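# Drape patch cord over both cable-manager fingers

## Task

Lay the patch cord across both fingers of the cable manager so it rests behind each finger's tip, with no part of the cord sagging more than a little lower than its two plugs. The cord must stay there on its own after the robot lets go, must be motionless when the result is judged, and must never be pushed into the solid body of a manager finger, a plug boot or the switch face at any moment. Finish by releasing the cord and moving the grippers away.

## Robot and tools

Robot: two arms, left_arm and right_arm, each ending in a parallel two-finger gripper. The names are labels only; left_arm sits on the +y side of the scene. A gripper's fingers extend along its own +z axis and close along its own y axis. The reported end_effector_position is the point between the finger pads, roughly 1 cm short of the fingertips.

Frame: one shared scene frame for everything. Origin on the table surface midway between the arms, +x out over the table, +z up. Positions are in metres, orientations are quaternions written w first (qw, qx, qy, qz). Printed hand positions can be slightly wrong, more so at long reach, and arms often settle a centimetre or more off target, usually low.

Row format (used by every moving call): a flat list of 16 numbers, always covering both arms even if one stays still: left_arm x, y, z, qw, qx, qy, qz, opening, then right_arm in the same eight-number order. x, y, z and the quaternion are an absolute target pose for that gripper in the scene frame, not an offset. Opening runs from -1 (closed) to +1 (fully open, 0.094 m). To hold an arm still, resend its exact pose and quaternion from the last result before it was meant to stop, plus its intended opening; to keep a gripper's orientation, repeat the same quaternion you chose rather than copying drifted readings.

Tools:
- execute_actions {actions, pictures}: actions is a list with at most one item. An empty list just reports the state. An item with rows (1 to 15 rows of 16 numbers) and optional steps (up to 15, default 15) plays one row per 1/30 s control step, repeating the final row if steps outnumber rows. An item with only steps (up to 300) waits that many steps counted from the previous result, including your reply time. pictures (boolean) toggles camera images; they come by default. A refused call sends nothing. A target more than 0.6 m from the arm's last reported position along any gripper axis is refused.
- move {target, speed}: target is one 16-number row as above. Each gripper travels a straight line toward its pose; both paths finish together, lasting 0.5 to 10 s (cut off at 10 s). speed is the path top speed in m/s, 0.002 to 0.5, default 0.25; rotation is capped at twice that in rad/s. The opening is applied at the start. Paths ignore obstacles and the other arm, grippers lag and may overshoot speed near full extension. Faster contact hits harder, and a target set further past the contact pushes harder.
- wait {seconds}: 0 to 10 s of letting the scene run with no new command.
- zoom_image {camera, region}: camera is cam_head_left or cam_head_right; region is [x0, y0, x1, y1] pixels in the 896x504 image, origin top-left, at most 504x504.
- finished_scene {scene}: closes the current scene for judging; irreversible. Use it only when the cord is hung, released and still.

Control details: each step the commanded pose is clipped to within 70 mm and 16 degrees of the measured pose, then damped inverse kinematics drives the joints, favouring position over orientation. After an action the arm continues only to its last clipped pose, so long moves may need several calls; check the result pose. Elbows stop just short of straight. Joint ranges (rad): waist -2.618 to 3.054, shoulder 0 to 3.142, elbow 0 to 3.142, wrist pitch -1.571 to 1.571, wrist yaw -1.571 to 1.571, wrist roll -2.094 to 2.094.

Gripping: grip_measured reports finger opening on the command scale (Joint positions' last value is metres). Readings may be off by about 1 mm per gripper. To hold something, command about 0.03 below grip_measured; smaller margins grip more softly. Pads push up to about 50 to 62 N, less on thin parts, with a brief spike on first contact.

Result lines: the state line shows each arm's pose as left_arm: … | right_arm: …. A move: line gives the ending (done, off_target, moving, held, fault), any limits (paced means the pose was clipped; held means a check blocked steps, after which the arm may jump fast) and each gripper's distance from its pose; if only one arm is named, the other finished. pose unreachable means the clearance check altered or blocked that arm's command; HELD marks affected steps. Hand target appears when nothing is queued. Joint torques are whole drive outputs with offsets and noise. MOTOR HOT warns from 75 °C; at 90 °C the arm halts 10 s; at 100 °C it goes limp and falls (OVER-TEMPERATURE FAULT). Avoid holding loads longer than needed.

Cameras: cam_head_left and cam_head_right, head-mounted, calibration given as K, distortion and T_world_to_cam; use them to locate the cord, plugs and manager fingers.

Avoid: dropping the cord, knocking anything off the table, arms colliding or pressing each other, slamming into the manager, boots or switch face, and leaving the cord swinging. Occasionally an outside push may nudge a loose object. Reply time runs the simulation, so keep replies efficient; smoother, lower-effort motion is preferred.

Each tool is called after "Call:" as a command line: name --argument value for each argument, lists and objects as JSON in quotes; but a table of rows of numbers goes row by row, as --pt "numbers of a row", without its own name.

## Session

Call:
execute_actions --actions '[]'

Scene clock: 0.00 s of 5233.50 s.
left_arm: end_effector_position=(+0.0019, +0.0452, +0.2883) grip_measured=+1.000 end_effector_quat_wxyz=(+0.263, +0.928, +0.233, +0.123) | right_arm: end_effector_position=(+0.2040, -0.6365, +0.1028) grip_measured=+1.000 end_effector_quat_wxyz=(-0.184, +0.076, +0.737, -0.645)
Joint positions: left_arm=[-1.846  1.585  1.846 -1.54  -0.52   0.734  0.094] | right_arm=[-0.637  1.95   0.638  0.995  1.247 -1.445  0.094]
Joint velocities: left_arm=[-0.007  0.002 -0.007  0.022 -0.022 -0.066  0.   ] | right_arm=[-0.012 -0.012 -0.027  0.022 -0.066  0.037  0.   ]
Joint torques (N m, as the arm reports them, + toward a larger angle): no reading
Motor temperatures (°C, as the motors report them): left_arm=[22 35 29 27 26 25] | right_arm=[25 34 28 25 26 24]
Hand target (left_arm): +0.003, +0.047, +0.289; +0.263, +0.928, +0.234, +0.124
Hand target (right_arm): +0.204, -0.637, +0.106; -0.181, +0.082, +0.736, -0.648

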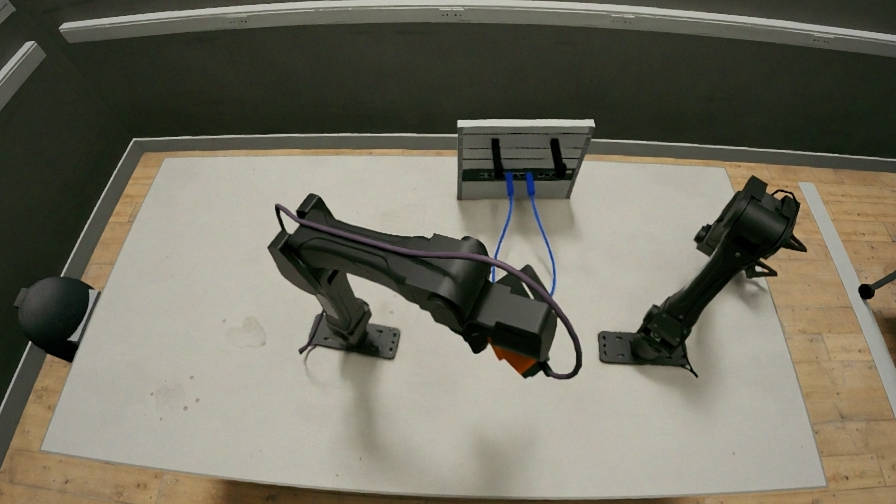

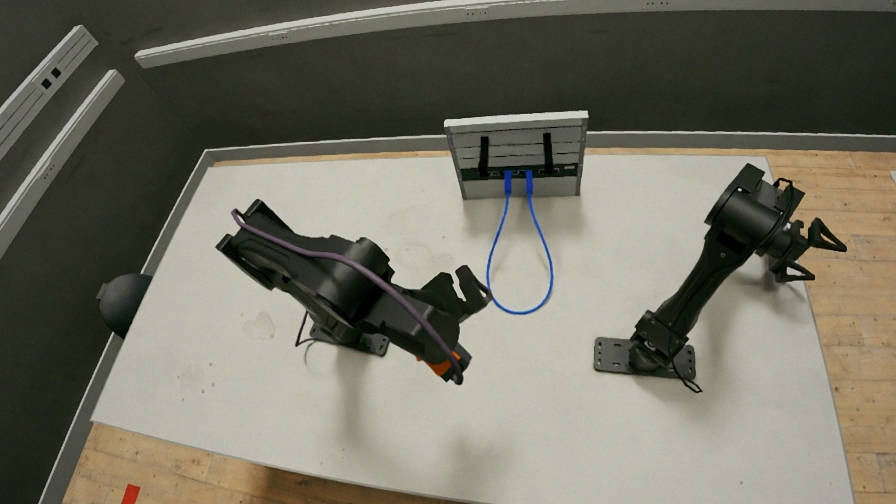

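Call:
move --target '[0.15,0.22,0.22, 0.183,0.683,0.683,-0.183, 0.2,  0.22,-0.25,0.22, -0.066,0.533,0.819,0.201, -1]' --speed 0.3

Call:
zoom_image --camera "cam_head_left" --region '[420,100,660,340]'

Call:
zoom_image --camera "cam_head_right" --region '[410,100,650,340]'

Scene clock: 7.37 s of 5233.50 s.
left_arm: end_effector_position=(+0.1577, +0.2168, +0.2261) grip_measured=+0.202 end_effector_quat_wxyz=(+0.206, +0.684, +0.679, -0.166) | right_arm: end_effector_position=(+0.2359, -0.2597, +0.2171) grip_measured=-0.992 end_effector_quat_wxyz=(-0.009, +0.542, +0.815, +0.203)
Joint positions: left_arm=[-0.375  0.954  1.173 -1.456  0.427  0.983  0.056] | right_arm=[-0.202  1.203  1.308 -1.553 -0.392  0.945  0.   ]
Joint velocities: left_arm=[-0.012 -0.007 -0.007 -0.051  0.022 -0.037  0.   ] | right_arm=[-0.007 -0.012 -0.002  0.007 -0.037  0.022 -0.   ]
Joint torques (N m, as the arm reports them, + toward a larger angle): left_arm=[0.69 0.04 4.52 1.02 0.47 0.14] | right_arm=[ 0.85 -4.64  4.64  0.3  -0.4   0.01]
Motor temperatures (°C, as the motors report them): left_arm=[23 36 30 27 26 25] | right_arm=[25 36 29 26 26 24]
Hand target (left_arm): +0.152, +0.218, +0.220; +0.189, +0.684, +0.682, -0.179
Hand target (right_arm): +0.229, -0.254, +0.217; -0.015, +0.539, +0.816, +0.209
Off the commanded pose (left_arm): 0.010 m, 3 deg.
Off the commanded pose (right_arm): 0.019 m, 7 deg.
joint sent to its limit (right arm) — the command would take joint 4 (wrist pitch) past its lower limit, so that joint was sent only as far as its limit.
move: off_target (left_arm, right_arm); limits=paced

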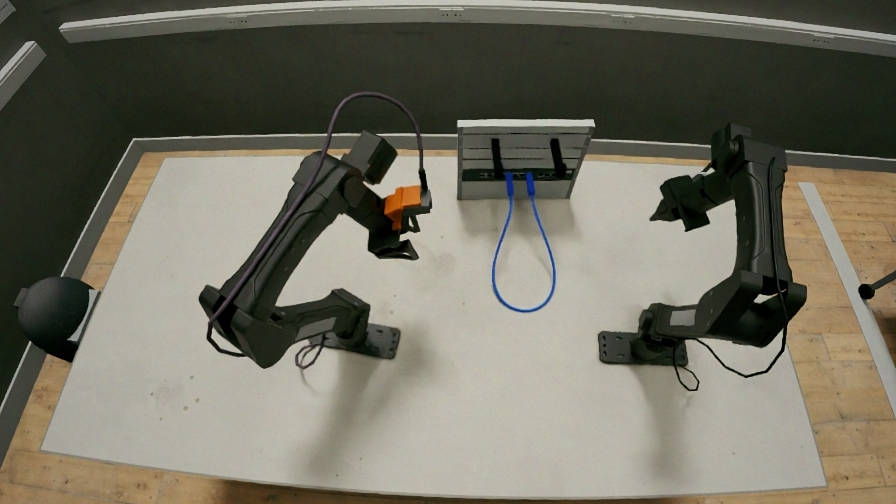

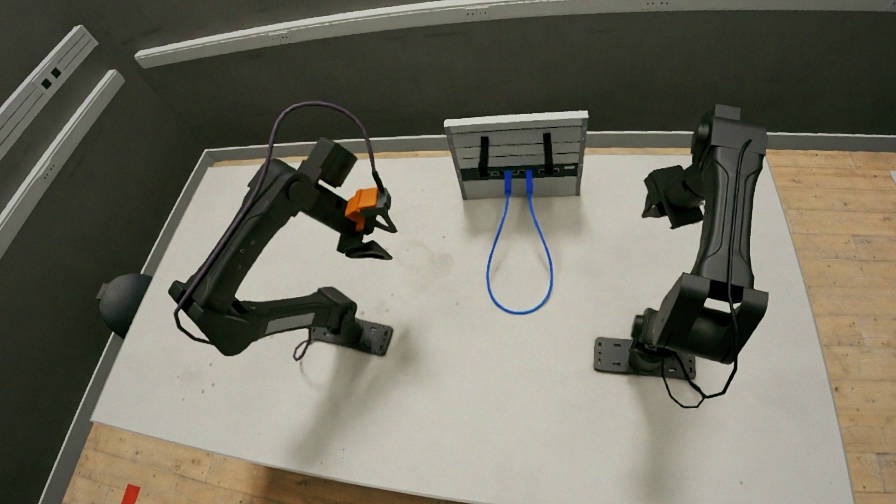

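Region (420, 100, 660, 340) of cam_head_left's 896x504 image, scaled by 2.100, with more detail than that image has.

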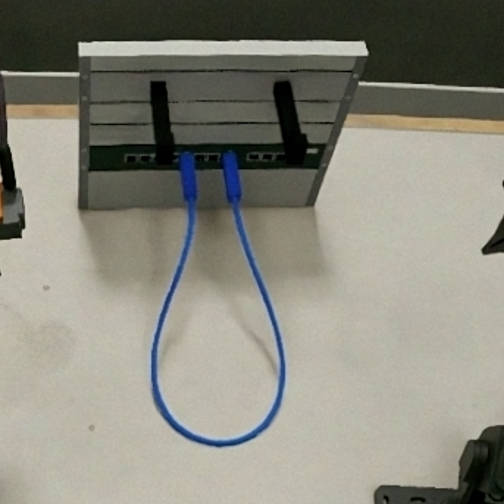

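Region (410, 100, 650, 340) of cam_head_right's 896x504 image, scaled by 2.100, with more detail than that image has.

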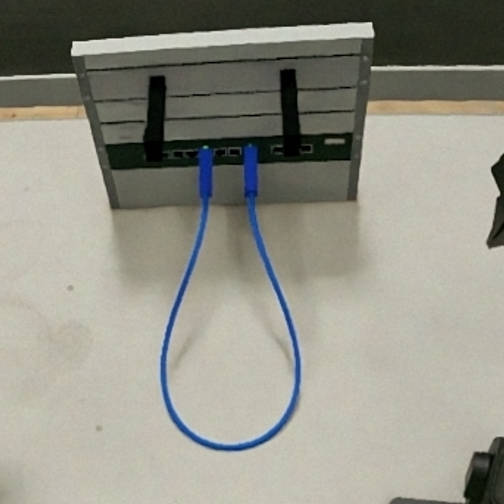

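Call:
move --target '[0.185,0.052,0.08, 0,0.985,0.174,0, 0.2,  0.24,-0.24,0.23, -0.066,0.533,0.819,0.201, -1]' --speed 0.2

Call:
zoom_image --camera "cam_head_right" --region '[380,140,640,360]'

Scene clock: 14.13 s of 5233.50 s.
left_arm: end_effector_position=(+0.1829, +0.0560, +0.0807) grip_measured=+0.202 end_effector_quat_wxyz=(+0.003, +0.983, +0.184, -0.008) | right_arm: end_effector_position=(+0.2369, -0.2431, +0.2235) grip_measured=-0.992 end_effector_quat_wxyz=(-0.019, +0.545, +0.811, +0.210)
Joint positions: left_arm=[-1.003  1.834  1.416 -1.152  0.017  1.621  0.056] | right_arm=[-0.125  1.203  1.33  -1.554 -0.401  1.036  0.   ]
Joint velocities: left_arm=[-0.007 -0.002  0.002 -0.095  0.051  0.081  0.   ] | right_arm=[-0.032 -0.022  0.007 -0.022 -0.037 -0.007 -0.001]
Joint torques (N m, as the arm reports them, + toward a larger angle): left_arm=[-0.69 -7.47  7.32  0.42 -0.08  0.14] | right_arm=[ 0.84 -1.89  8.49  0.34 -0.39  0.04]
Motor temperatures (°C, as the motors report them): left_arm=[23 36 31 27 26 25] | right_arm=[25 35 30 26 26 24]
Hand target (left_arm): +0.183, +0.052, +0.081; +0.001, +0.985, +0.174, -0.005
Hand target (right_arm): +0.241, -0.240, +0.229; -0.021, +0.541, +0.813, +0.216
Off the commanded pose (left_arm): 0.005 m, 2 deg.
Off the commanded pose (right_arm): 0.008 m, 6 deg.
joint sent to its limit (right arm) — the command would take joint 4 (wrist pitch) past its lower limit, so that joint was sent only as far as its limit.
move: off_target (right_arm)

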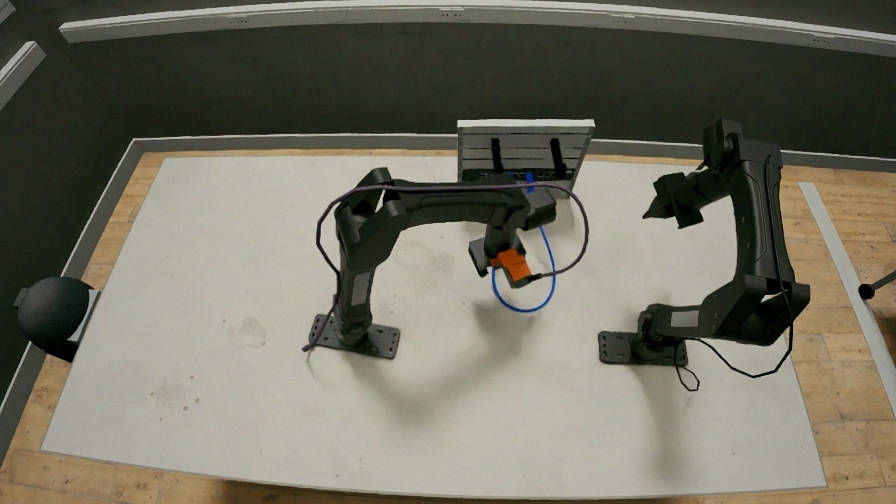

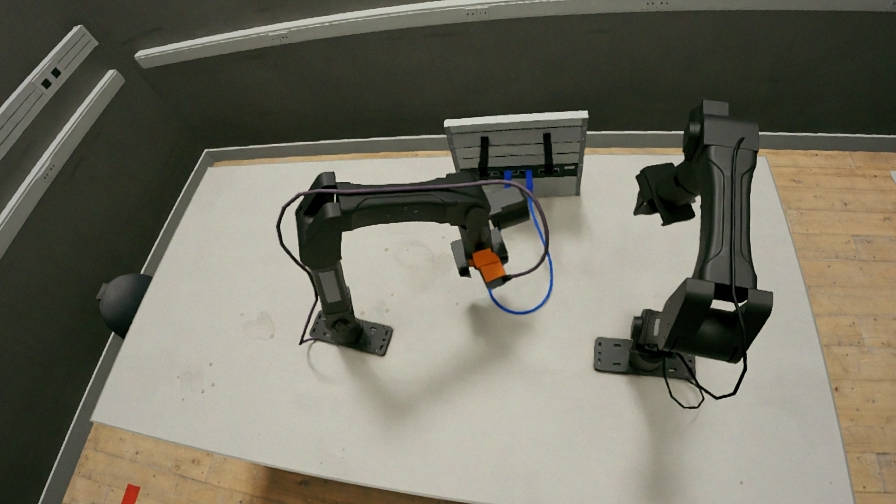

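Region (380, 140, 640, 360) of cam_head_right's 896x504 image, scaled by 1.938, with more detail than that image has; it fills the top 426 rows of this view, and the rest is white.

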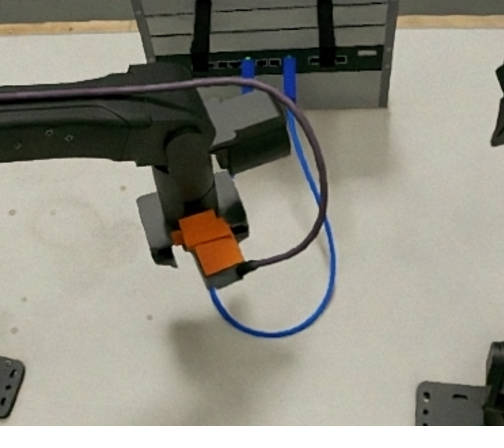

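Call:
move --target '[0.185,0.052,0.02, 0,0.985,0.174,0, 0.2,  0.24,-0.24,0.23, -0.066,0.533,0.819,0.201, -1]' --speed 0.05

Call:
move --target '[0.185,0.052,0.016, 0,0.985,0.174,0, -0.97,  0.24,-0.24,0.23, -0.066,0.533,0.819,0.201, -1]' --speed 0.02

Scene clock: 16.53 s of 5233.50 s.
left_arm: end_effector_position=(+0.1890, +0.0473, +0.0299) grip_measured=+0.202 end_effector_quat_wxyz=(+0.015, +0.983, +0.183, +0.001) | right_arm: end_effector_position=(+0.2369, -0.2431, +0.2235) grip_measured=-0.992 end_effector_quat_wxyz=(-0.019, +0.545, +0.811, +0.210)
Joint positions: left_arm=[-1.003  1.898  1.291 -0.935  0.006  1.624  0.056] | right_arm=[-0.125  1.203  1.33  -1.554 -0.401  1.036  0.   ]
Joint velocities: left_arm=[ 0.007 -0.012 -0.012 -0.037 -0.007 -0.007  0.001] | right_arm=[ 0.002 -0.002  0.002 -0.037 -0.007  0.007 -0.   ]
Joint torques (N m, as the arm reports them, + toward a larger angle): left_arm=[-0.7  -7.59  4.5   0.62 -0.1   0.12] | right_arm=[ 0.75 -1.98  8.37  0.34 -0.4   0.03]
Motor temperatures (°C, as the motors report them): left_arm=[23 36 31 27 26 25] | right_arm=[25 35 31 26 26 24]
Hand target (left_arm): +0.185, +0.052, +0.020; -0.000, +0.985, +0.174, -0.000
Hand target (right_arm): +0.240, -0.240, +0.229; -0.021, +0.541, +0.813, +0.216
Off the commanded pose (left_arm): 0.012 m, 2 deg.
Off the commanded pose (right_arm): 0.008 m, 6 deg.
joint sent to its limit (right arm) — the command would take joint 4 (wrist pitch) past its lower limit, so that joint was sent only as far as its limit.
move: off_target (left_arm, right_arm)

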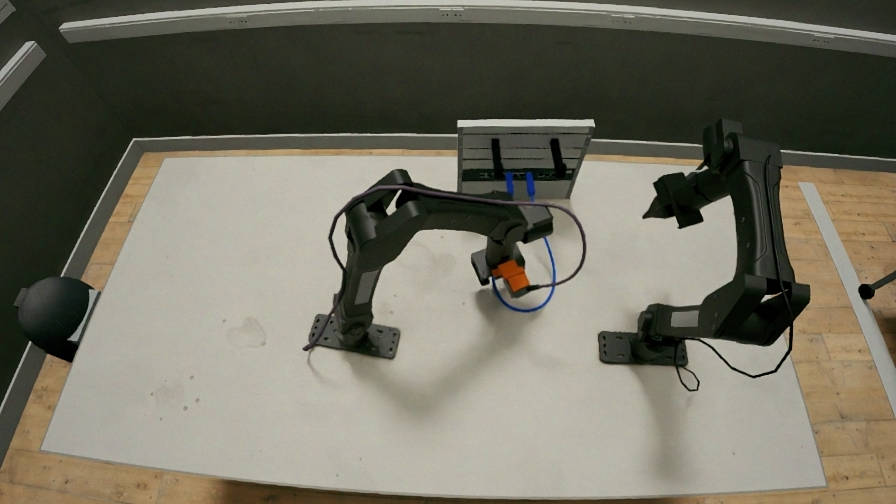

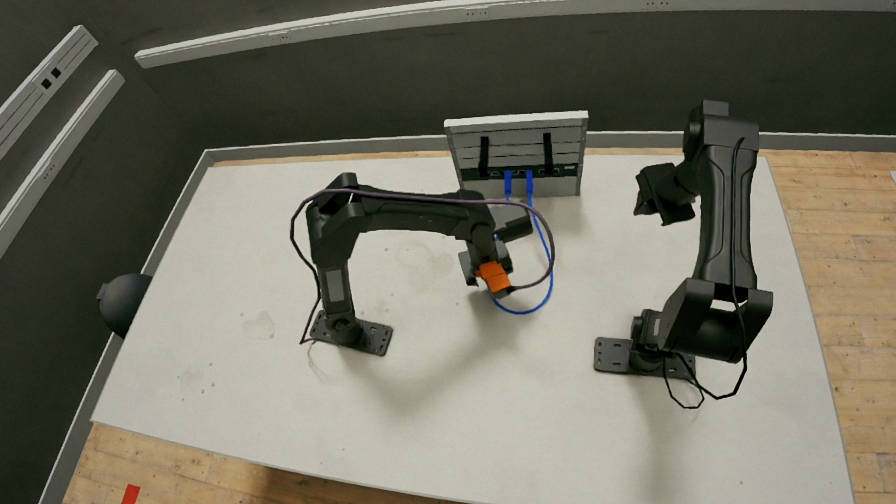

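Scene clock: 19.23 s of 5233.50 s.
left_arm: end_effector_position=(+0.1904, +0.0442, +0.0301) grip_measured=-0.929 end_effector_quat_wxyz=(+0.022, +0.983, +0.183, +0.002) | right_arm: end_effector_position=(+0.2369, -0.2430, +0.2235) grip_measured=-0.992 end_effector_quat_wxyz=(-0.019, +0.545, +0.811, +0.210)
Joint positions: left_arm=[-1.003  1.898  1.291 -0.921  0.006  1.624  0.003] | right_arm=[-0.125  1.203  1.33  -1.554 -0.402  1.036  0.   ]
Joint velocities: left_arm=[-0.002  0.007 -0.017 -0.007  0.007 -0.007 -0.   ] | right_arm=[ 0.022 -0.007  0.002 -0.051  0.022 -0.051 -0.001]
Joint torques (N m, as the arm reports them, + toward a larger angle): left_arm=[-0.62 -7.31  3.91  0.65 -0.09  0.12] | right_arm=[ 0.78 -2.03  8.39  0.35 -0.39  0.04]
Motor temperatures (°C, as the motors report them): left_arm=[23 37 31 27 26 25] | right_arm=[25 35 31 26 26 24]
Hand target (left_arm): +0.185, +0.052, +0.017; -0.000, +0.985, +0.174, -0.000
Hand target (right_arm): +0.240, -0.240, +0.229; -0.021, +0.541, +0.813, +0.216
Off the commanded pose (left_arm): 0.017 m, 3 deg.
Off the commanded pose (right_arm): 0.008 m, 6 deg.
joint sent to its limit (right arm) — the command would take joint 4 (wrist pitch) past its lower limit, so that joint was sent only as far as its limit.
move: off_target (left_arm, right_arm)

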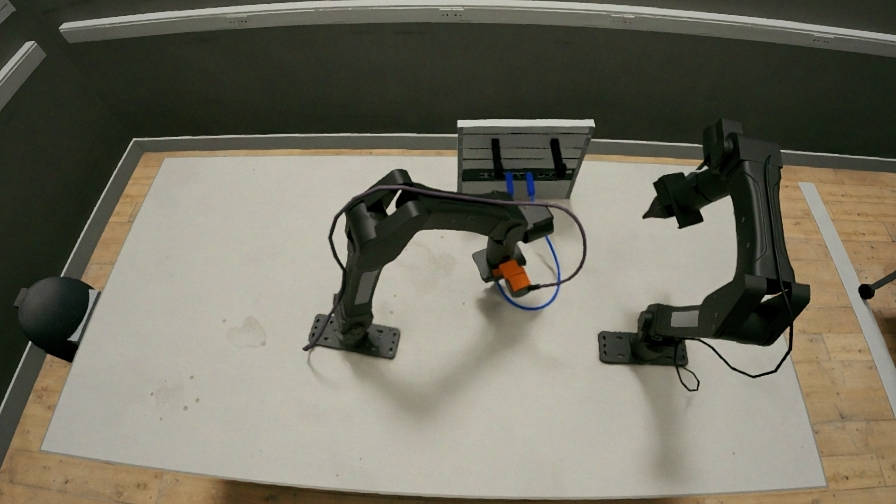

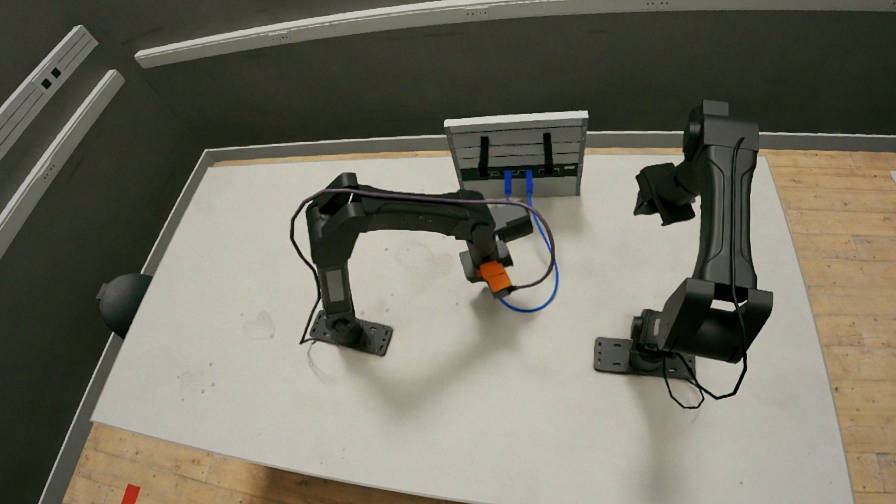

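Call:
move --target '[0.22,0.04,0.14, 0,0.9,0.43,0, -0.97,  0.24,-0.24,0.23, -0.066,0.533,0.819,0.201, -1]' --speed 0.05

Call:
move --target '[0.27,0.02,0.235, 0.183,0.683,0.683,-0.183, -0.97,  0.24,-0.24,0.23, -0.066,0.533,0.819,0.201, -1]' --speed 0.05

Scene clock: 26.17 s of 5233.50 s.
left_arm: end_effector_position=(+0.2141, +0.0399, +0.1414) grip_measured=-0.929 end_effector_quat_wxyz=(+0.005, +0.907, +0.421, -0.003) | right_arm: end_effector_position=(+0.2369, -0.2430, +0.2235) grip_measured=-0.992 end_effector_quat_wxyz=(-0.019, +0.545, +0.811, +0.210)
Joint positions: left_arm=[-0.948  1.926  1.78  -1.416  0.006  1.177  0.003] | right_arm=[-0.125  1.203  1.33  -1.554 -0.402  1.036  0.   ]
Joint velocities: left_arm=[ 0.007  0.007 -0.007 -0.051  0.007  0.037 -0.   ] | right_arm=[-0.017 -0.002 -0.017 -0.007  0.022 -0.037 -0.002]
Joint torques (N m, as the arm reports them, + toward a larger angle): left_arm=[ 0.78 -8.07  7.46  0.39 -0.1  -0.09] | right_arm=[ 0.8  -2.    8.35  0.35 -0.39  0.03]
Motor temperatures (°C, as the motors report them): left_arm=[23 39 32 27 26 25] | right_arm=[25 34 32 26 26 24]
Hand target (left_arm): +0.220, +0.040, +0.140; +0.000, +0.902, +0.431, +0.000
Hand target (right_arm): +0.240, -0.240, +0.229; -0.021, +0.541, +0.813, +0.216
Off the commanded pose (left_arm): 0.006 m, 1 deg.
Off the commanded pose (right_arm): 0.008 m, 6 deg.
joint sent to its limit (right arm) — the command would take joint 4 (wrist pitch) past its lower limit, so that joint was sent only as far as its limit.
move: off_target (right_arm)

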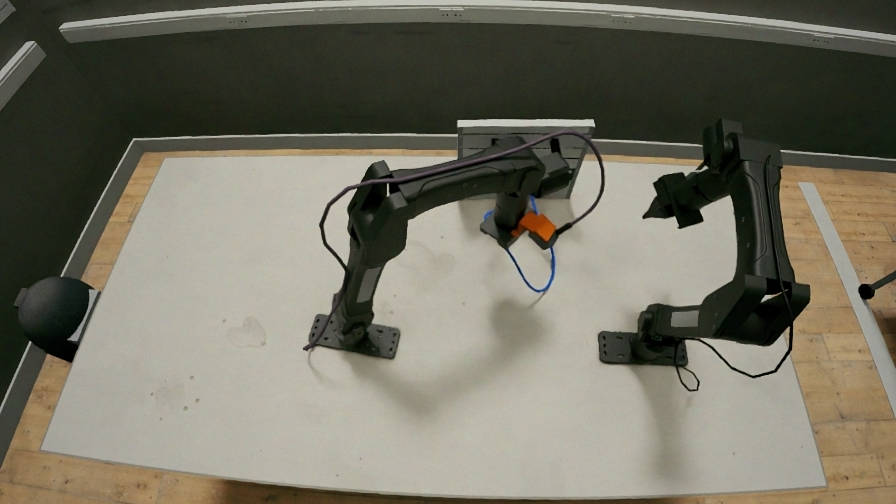

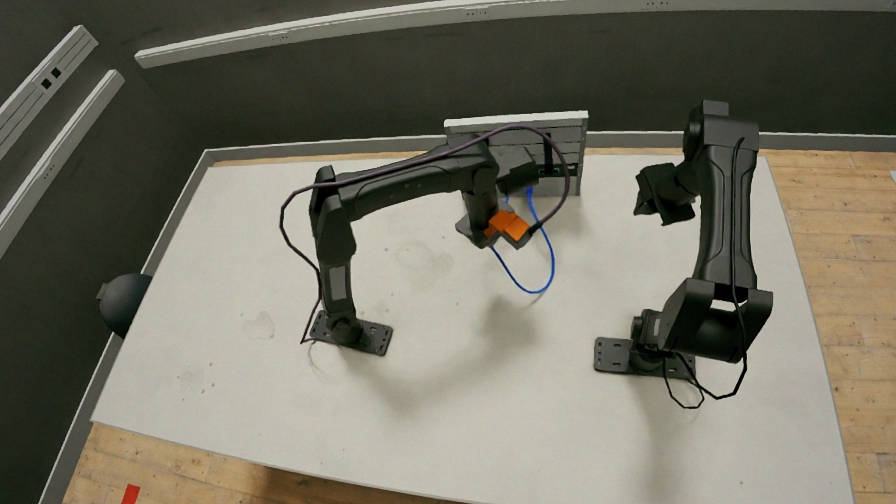

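Scene clock: 35.07 s of 5233.50 s.
left_arm: end_effector_position=(+0.2671, +0.0195, +0.2174) grip_measured=-0.928 end_effector_quat_wxyz=(+0.160, +0.692, +0.682, -0.173) | right_arm: end_effector_position=(+0.2369, -0.2430, +0.2235) grip_measured=-0.992 end_effector_quat_wxyz=(-0.019, +0.545, +0.811, +0.210)
Joint positions: left_arm=[-0.723  1.789  1.81  -1.23   0.316  0.658  0.003] | right_arm=[-0.125  1.203  1.33  -1.554 -0.402  1.036  0.   ]
Joint velocities: left_arm=[ 0.002 -0.022 -0.002 -0.007 -0.066 -0.051  0.   ] | right_arm=[-0.012 -0.002 -0.012 -0.022 -0.007  0.007 -0.001]
Joint torques (N m, as the arm reports them, + toward a larger angle): left_arm=[  0.75 -11.24   7.51   1.38   0.33  -0.12] | right_arm=[ 0.82 -2.02  8.36  0.35 -0.39  0.04]
Motor temperatures (°C, as the motors report them): left_arm=[23 42 33 27 26 25] | right_arm=[25 34 32 26 26 24]
Hand target (left_arm): +0.269, +0.020, +0.236; +0.185, +0.684, +0.682, -0.181
Hand target (right_arm): +0.240, -0.240, +0.229; -0.021, +0.541, +0.813, +0.216
Off the commanded pose (left_arm): 0.018 m, 3 deg.
Off the commanded pose (right_arm): 0.008 m, 6 deg.
joint sent to its limit (right arm) — the command would take joint 4 (wrist pitch) past its lower limit, so that joint was sent only as far as its limit.
move: off_target (left_arm, right_arm)

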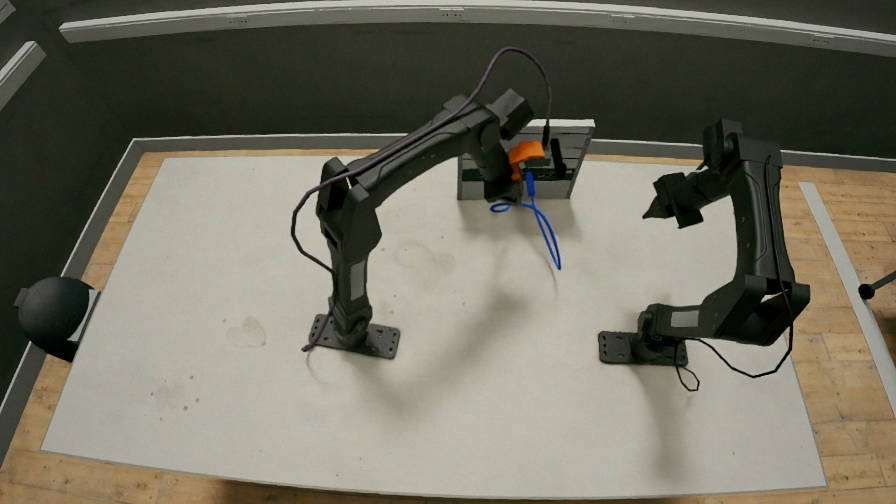

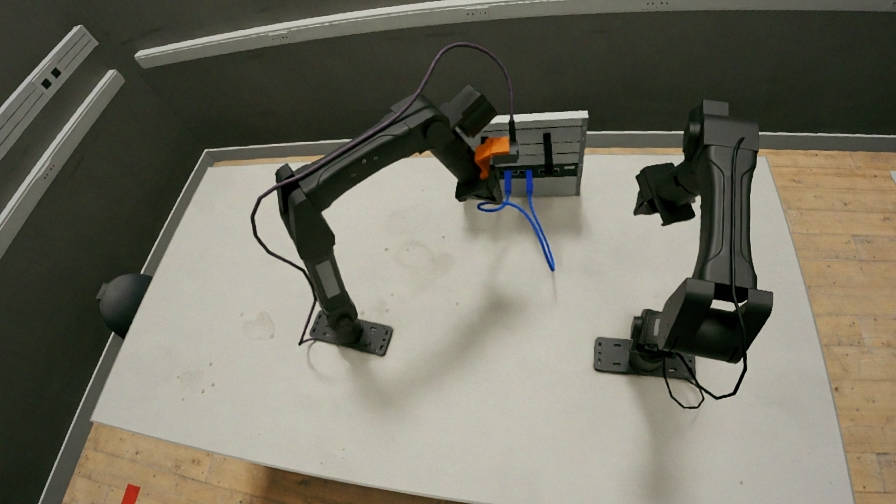

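Call:
zoom_image --camera "cam_head_right" --region '[430,90,630,290]'

Call:
zoom_image --camera "cam_head_left" --region '[440,90,640,290]'

Region (430, 90, 630, 290) of cam_head_right's 896x504 image, scaled by 2.520, with more detail than that image has.

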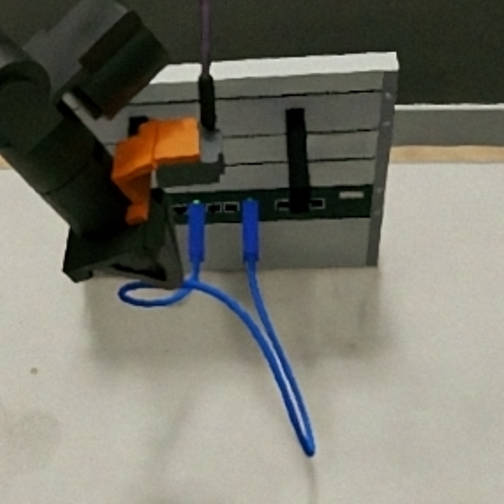

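Region (440, 90, 640, 290) of cam_head_left's 896x504 image, scaled by 2.520, with more detail than that image has.

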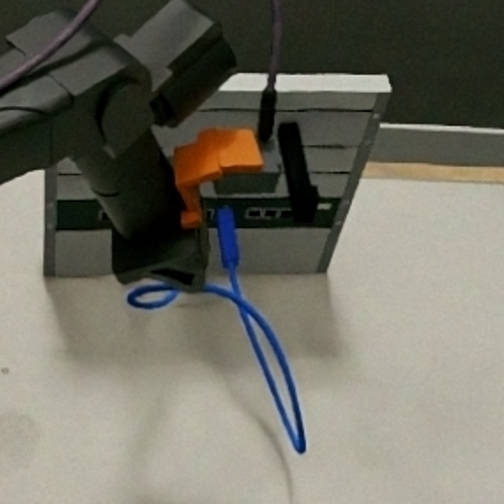

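Call:
move --target '[0.29,0.0,0.28, 0.183,0.683,0.683,-0.183, -0.97,  0.24,-0.24,0.23, -0.066,0.533,0.819,0.201, -1]' --speed 0.03

Call:
zoom_image --camera "cam_head_right" --region '[430,90,630,290]'

Call:
zoom_image --camera "cam_head_left" --region '[440,90,640,290]'

Scene clock: 40.13 s of 5233.50 s.
left_arm: end_effector_position=(+0.2899, -0.0012, +0.2780) grip_measured=-0.928 end_effector_quat_wxyz=(+0.189, +0.688, +0.679, -0.174) | right_arm: end_effector_position=(+0.2369, -0.2430, +0.2235) grip_measured=-0.992 end_effector_quat_wxyz=(-0.019, +0.545, +0.811, +0.210)
Joint positions: left_arm=[-0.713  1.984  2.316 -1.483  0.316  0.656  0.003] | right_arm=[-0.125  1.203  1.33  -1.554 -0.402  1.036  0.   ]
Joint velocities: left_arm=[ 0.007  0.022  0.017 -0.022  0.037  0.051 -0.001] | right_arm=[ 0.002 -0.002 -0.012 -0.037 -0.051  0.051  0.   ]
Joint torques (N m, as the arm reports them, + toward a larger angle): left_arm=[ 0.52 -8.97  7.57  1.27  0.41 -0.05] | right_arm=[ 0.77 -2.    8.38  0.35 -0.4   0.05]
Motor temperatures (°C, as the motors report them): left_arm=[23 43 34 27 26 25] | right_arm=[25 34 33 25 26 24]
Hand target (left_arm): +0.290, -0.000, +0.281; +0.184, +0.683, +0.683, -0.183
Hand target (right_arm): +0.240, -0.240, +0.229; -0.021, +0.541, +0.813, +0.216
Off the commanded pose (left_arm): 0.002 m, 1 deg.
Off the commanded pose (right_arm): 0.008 m, 6 deg.
joint sent to its limit (right arm) — the command would take joint 4 (wrist pitch) past its lower limit, so that joint was sent only as far as its limit.
move: off_target (right_arm)

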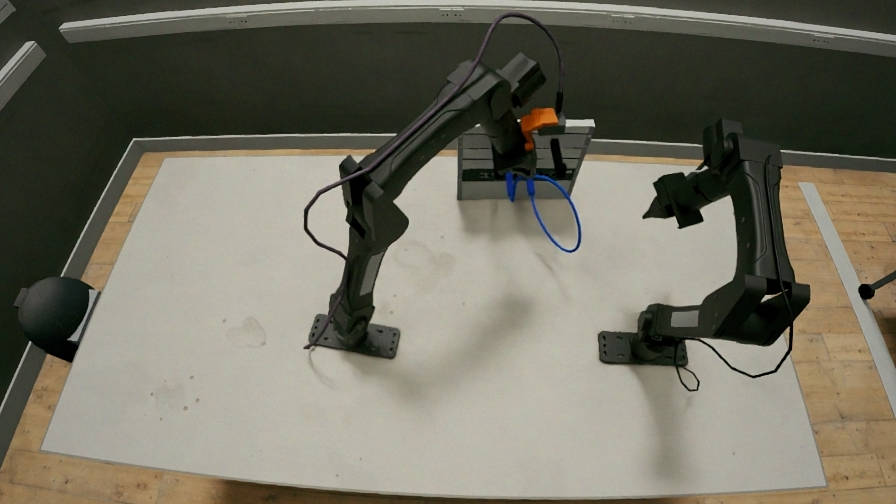

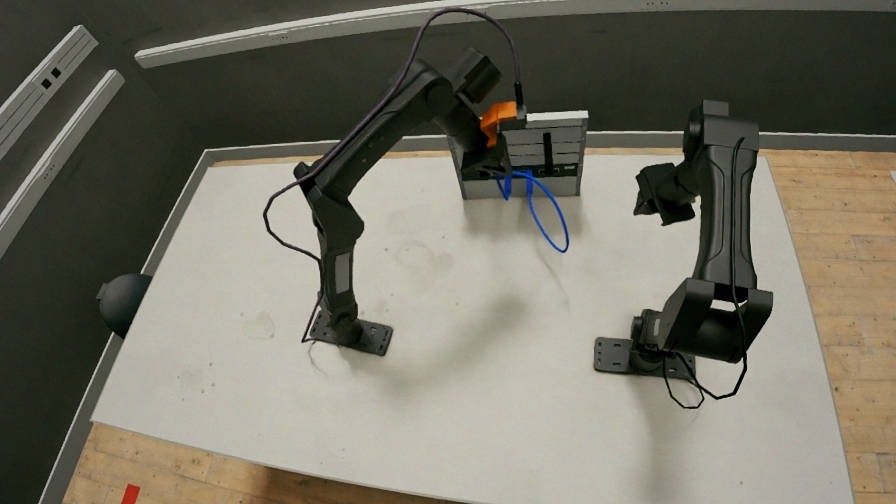

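Region (430, 90, 630, 290) of cam_head_right's 896x504 image, scaled by 2.520, with more detail than that image has.

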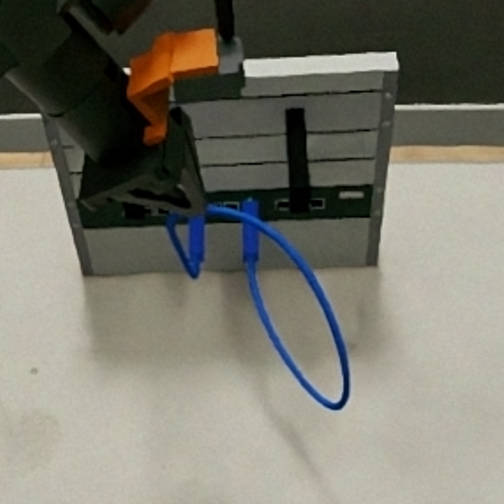

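Region (440, 90, 640, 290) of cam_head_left's 896x504 image, scaled by 2.520, with more detail than that image has.

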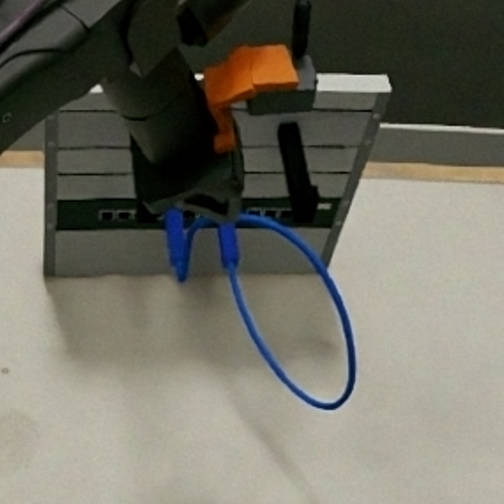

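Call:
move --target '[0.315,-0.02,0.275, 0.183,0.683,0.683,-0.183, -0.97,  0.24,-0.24,0.23, -0.066,0.533,0.819,0.201, -1]' --speed 0.02

Call:
zoom_image --camera "cam_head_right" --region '[430,90,630,290]'

Call:
zoom_image --camera "cam_head_left" --region '[440,90,640,290]'

Scene clock: 43.83 s of 5233.50 s.
left_arm: end_effector_position=(+0.3123, -0.0203, +0.2760) grip_measured=-0.928 end_effector_quat_wxyz=(+0.196, +0.683, +0.681, -0.178) | right_arm: end_effector_position=(+0.2369, -0.2430, +0.2235) grip_measured=-0.992 end_effector_quat_wxyz=(-0.019, +0.545, +0.811, +0.210)
Joint positions: left_arm=[-0.7    2.143  2.552 -1.548  0.325  0.656  0.003] | right_arm=[-0.125  1.203  1.33  -1.554 -0.402  1.036  0.   ]
Joint velocities: left_arm=[ 0.007  0.002  0.002  0.007 -0.022 -0.051 -0.001] | right_arm=[-0.012  0.007 -0.017  0.022  0.037 -0.066  0.   ]
Joint torques (N m, as the arm reports them, + toward a larger angle): left_arm=[ 0.7  -9.56  7.08  1.29  0.35  0.03] | right_arm=[ 0.78 -2.03  8.38  0.34 -0.39  0.04]
Motor temperatures (°C, as the motors report them): left_arm=[23 43 34 27 26 25] | right_arm=[25 34 33 25 26 24]
Hand target (left_arm): +0.315, -0.020, +0.275; +0.193, +0.680, +0.683, -0.184
Hand target (right_arm): +0.240, -0.240, +0.229; -0.021, +0.541, +0.813, +0.216
Off the commanded pose (left_arm): 0.003 m, 2 deg.
Off the commanded pose (right_arm): 0.008 m, 6 deg.
joint sent to its limit (left arm) — the command would take joint 4 (wrist pitch) past its lower limit, so that joint was sent only as far as its limit.
joint sent to its limit (right arm) — the command would take joint 4 (wrist pitch) past its lower limit, so that joint was sent only as far as its limit.
move: off_target (right_arm)

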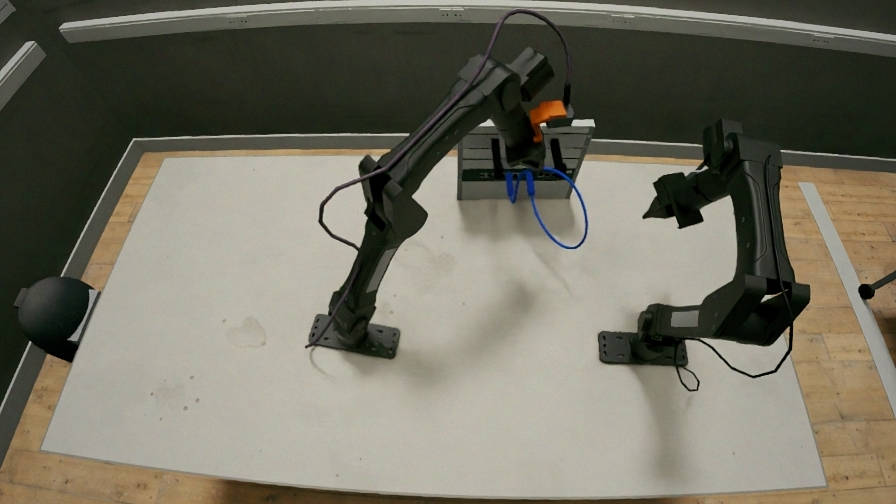

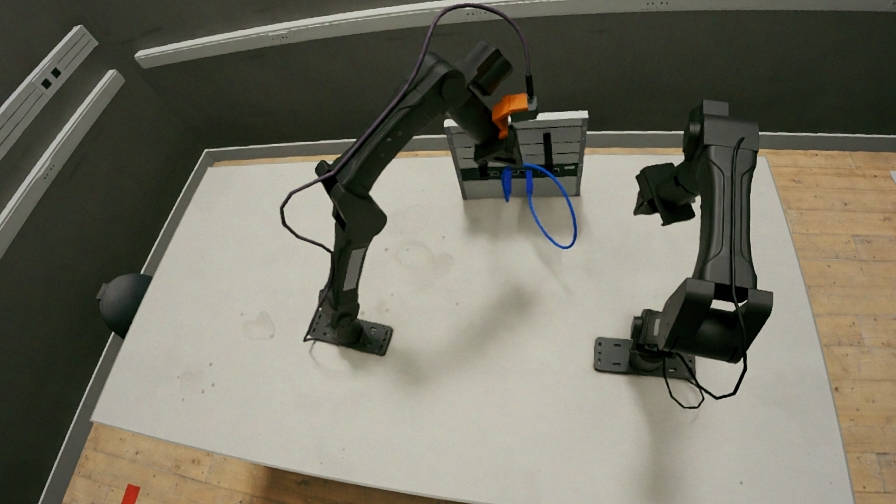

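Region (430, 90, 630, 290) of cam_head_right's 896x504 image, scaled by 2.520, with more detail than that image has.

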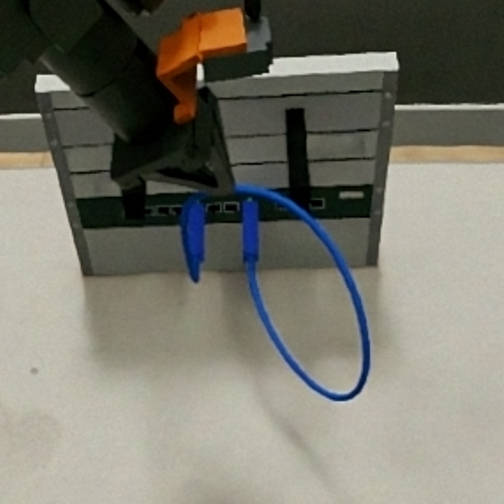

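Region (440, 90, 640, 290) of cam_head_left's 896x504 image, scaled by 2.520, with more detail than that image has.

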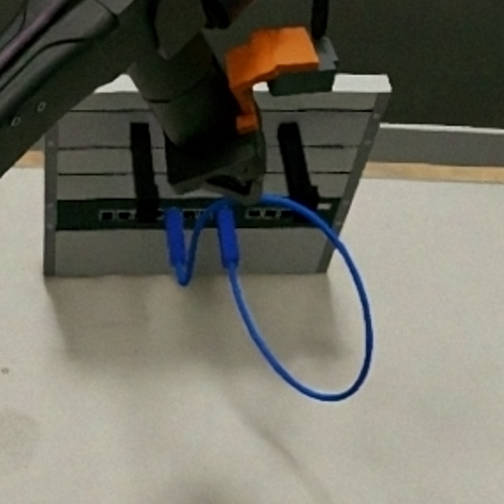

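Call:
move --target '[0.34,-0.025,0.277, 0.183,0.683,0.683,-0.183, -0.97,  0.24,-0.24,0.23, -0.066,0.533,0.819,0.201, -1]' --speed 0.015

Call:
zoom_image --camera "cam_head_right" --region '[430,90,630,290]'

Call:
zoom_image --camera "cam_head_left" --region '[440,90,640,290]'

Scene clock: 48.53 s of 5233.50 s.
left_arm: end_effector_position=(+0.3365, -0.0255, +0.2787) grip_measured=-0.928 end_effector_quat_wxyz=(+0.219, +0.673, +0.682, -0.183) | right_arm: end_effector_position=(+0.2369, -0.2430, +0.2235) grip_measured=-0.992 end_effector_quat_wxyz=(-0.019, +0.545, +0.811, +0.210)
Joint positions: left_arm=[-0.663  2.218  2.671 -1.549  0.344  0.663  0.003] | right_arm=[-0.125  1.203  1.33  -1.554 -0.402  1.036  0.   ]
Joint velocities: left_arm=[-0.017 -0.017 -0.007  0.007 -0.051 -0.007  0.001] | right_arm=[ 0.012 -0.007  0.002  0.022 -0.007  0.066  0.   ]
Joint torques (N m, as the arm reports them, + toward a larger angle): left_arm=[ 0.58 -9.9   7.05  1.36  0.38  0.15] | right_arm=[ 0.78 -1.95  8.4   0.34 -0.39  0.03]
Motor temperatures (°C, as the motors report them): left_arm=[23 43 34 27 26 25] | right_arm=[25 33 33 25 26 24]
Hand target (left_arm): +0.340, -0.025, +0.277; +0.217, +0.674, +0.681, -0.188
Hand target (right_arm): +0.240, -0.240, +0.229; -0.021, +0.541, +0.813, +0.216
Off the commanded pose (left_arm): 0.004 m, 4 deg.
Off the commanded pose (right_arm): 0.008 m, 6 deg.
joint sent to its limit (left arm) — the command would take joint 4 (wrist pitch) past its lower limit, so that joint was sent only as far as its limit.
joint sent to its limit (right arm) — the command would take joint 4 (wrist pitch) past its lower limit, so that joint was sent only as far as its limit.
move: off_target (left_arm, right_arm)

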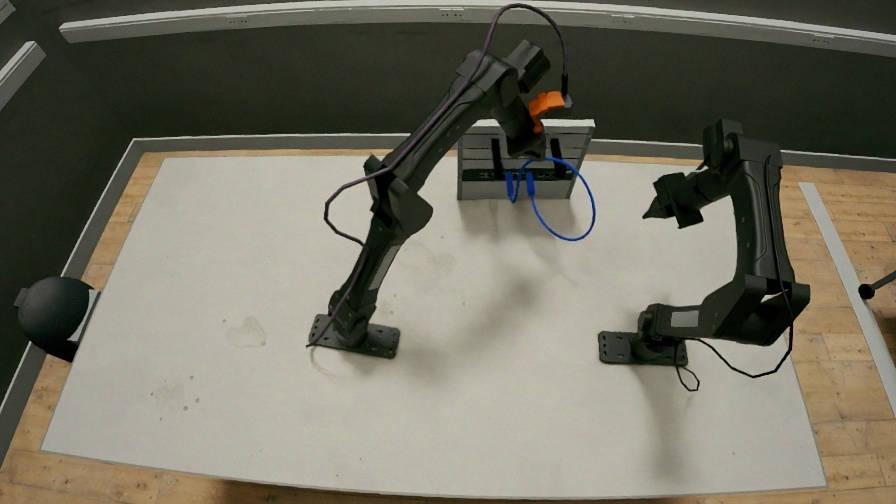

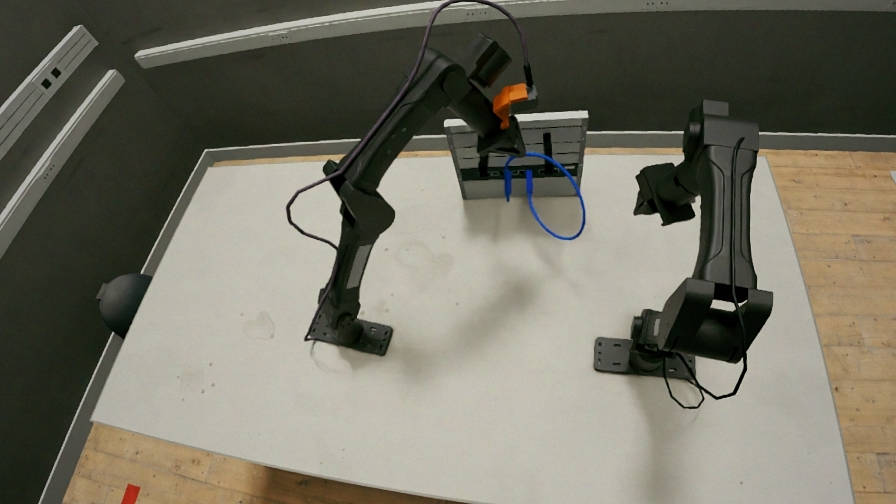

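Region (430, 90, 630, 290) of cam_head_right's 896x504 image, scaled by 2.520, with more detail than that image has.

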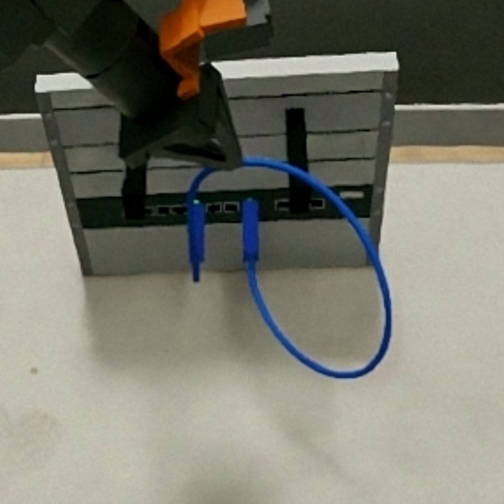

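Region (440, 90, 640, 290) of cam_head_left's 896x504 image, scaled by 2.520, with more detail than that image has.

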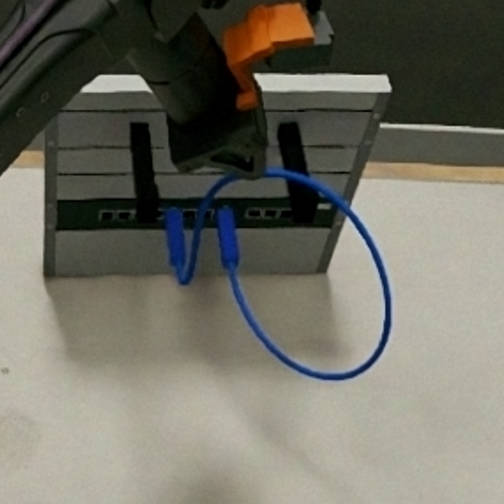

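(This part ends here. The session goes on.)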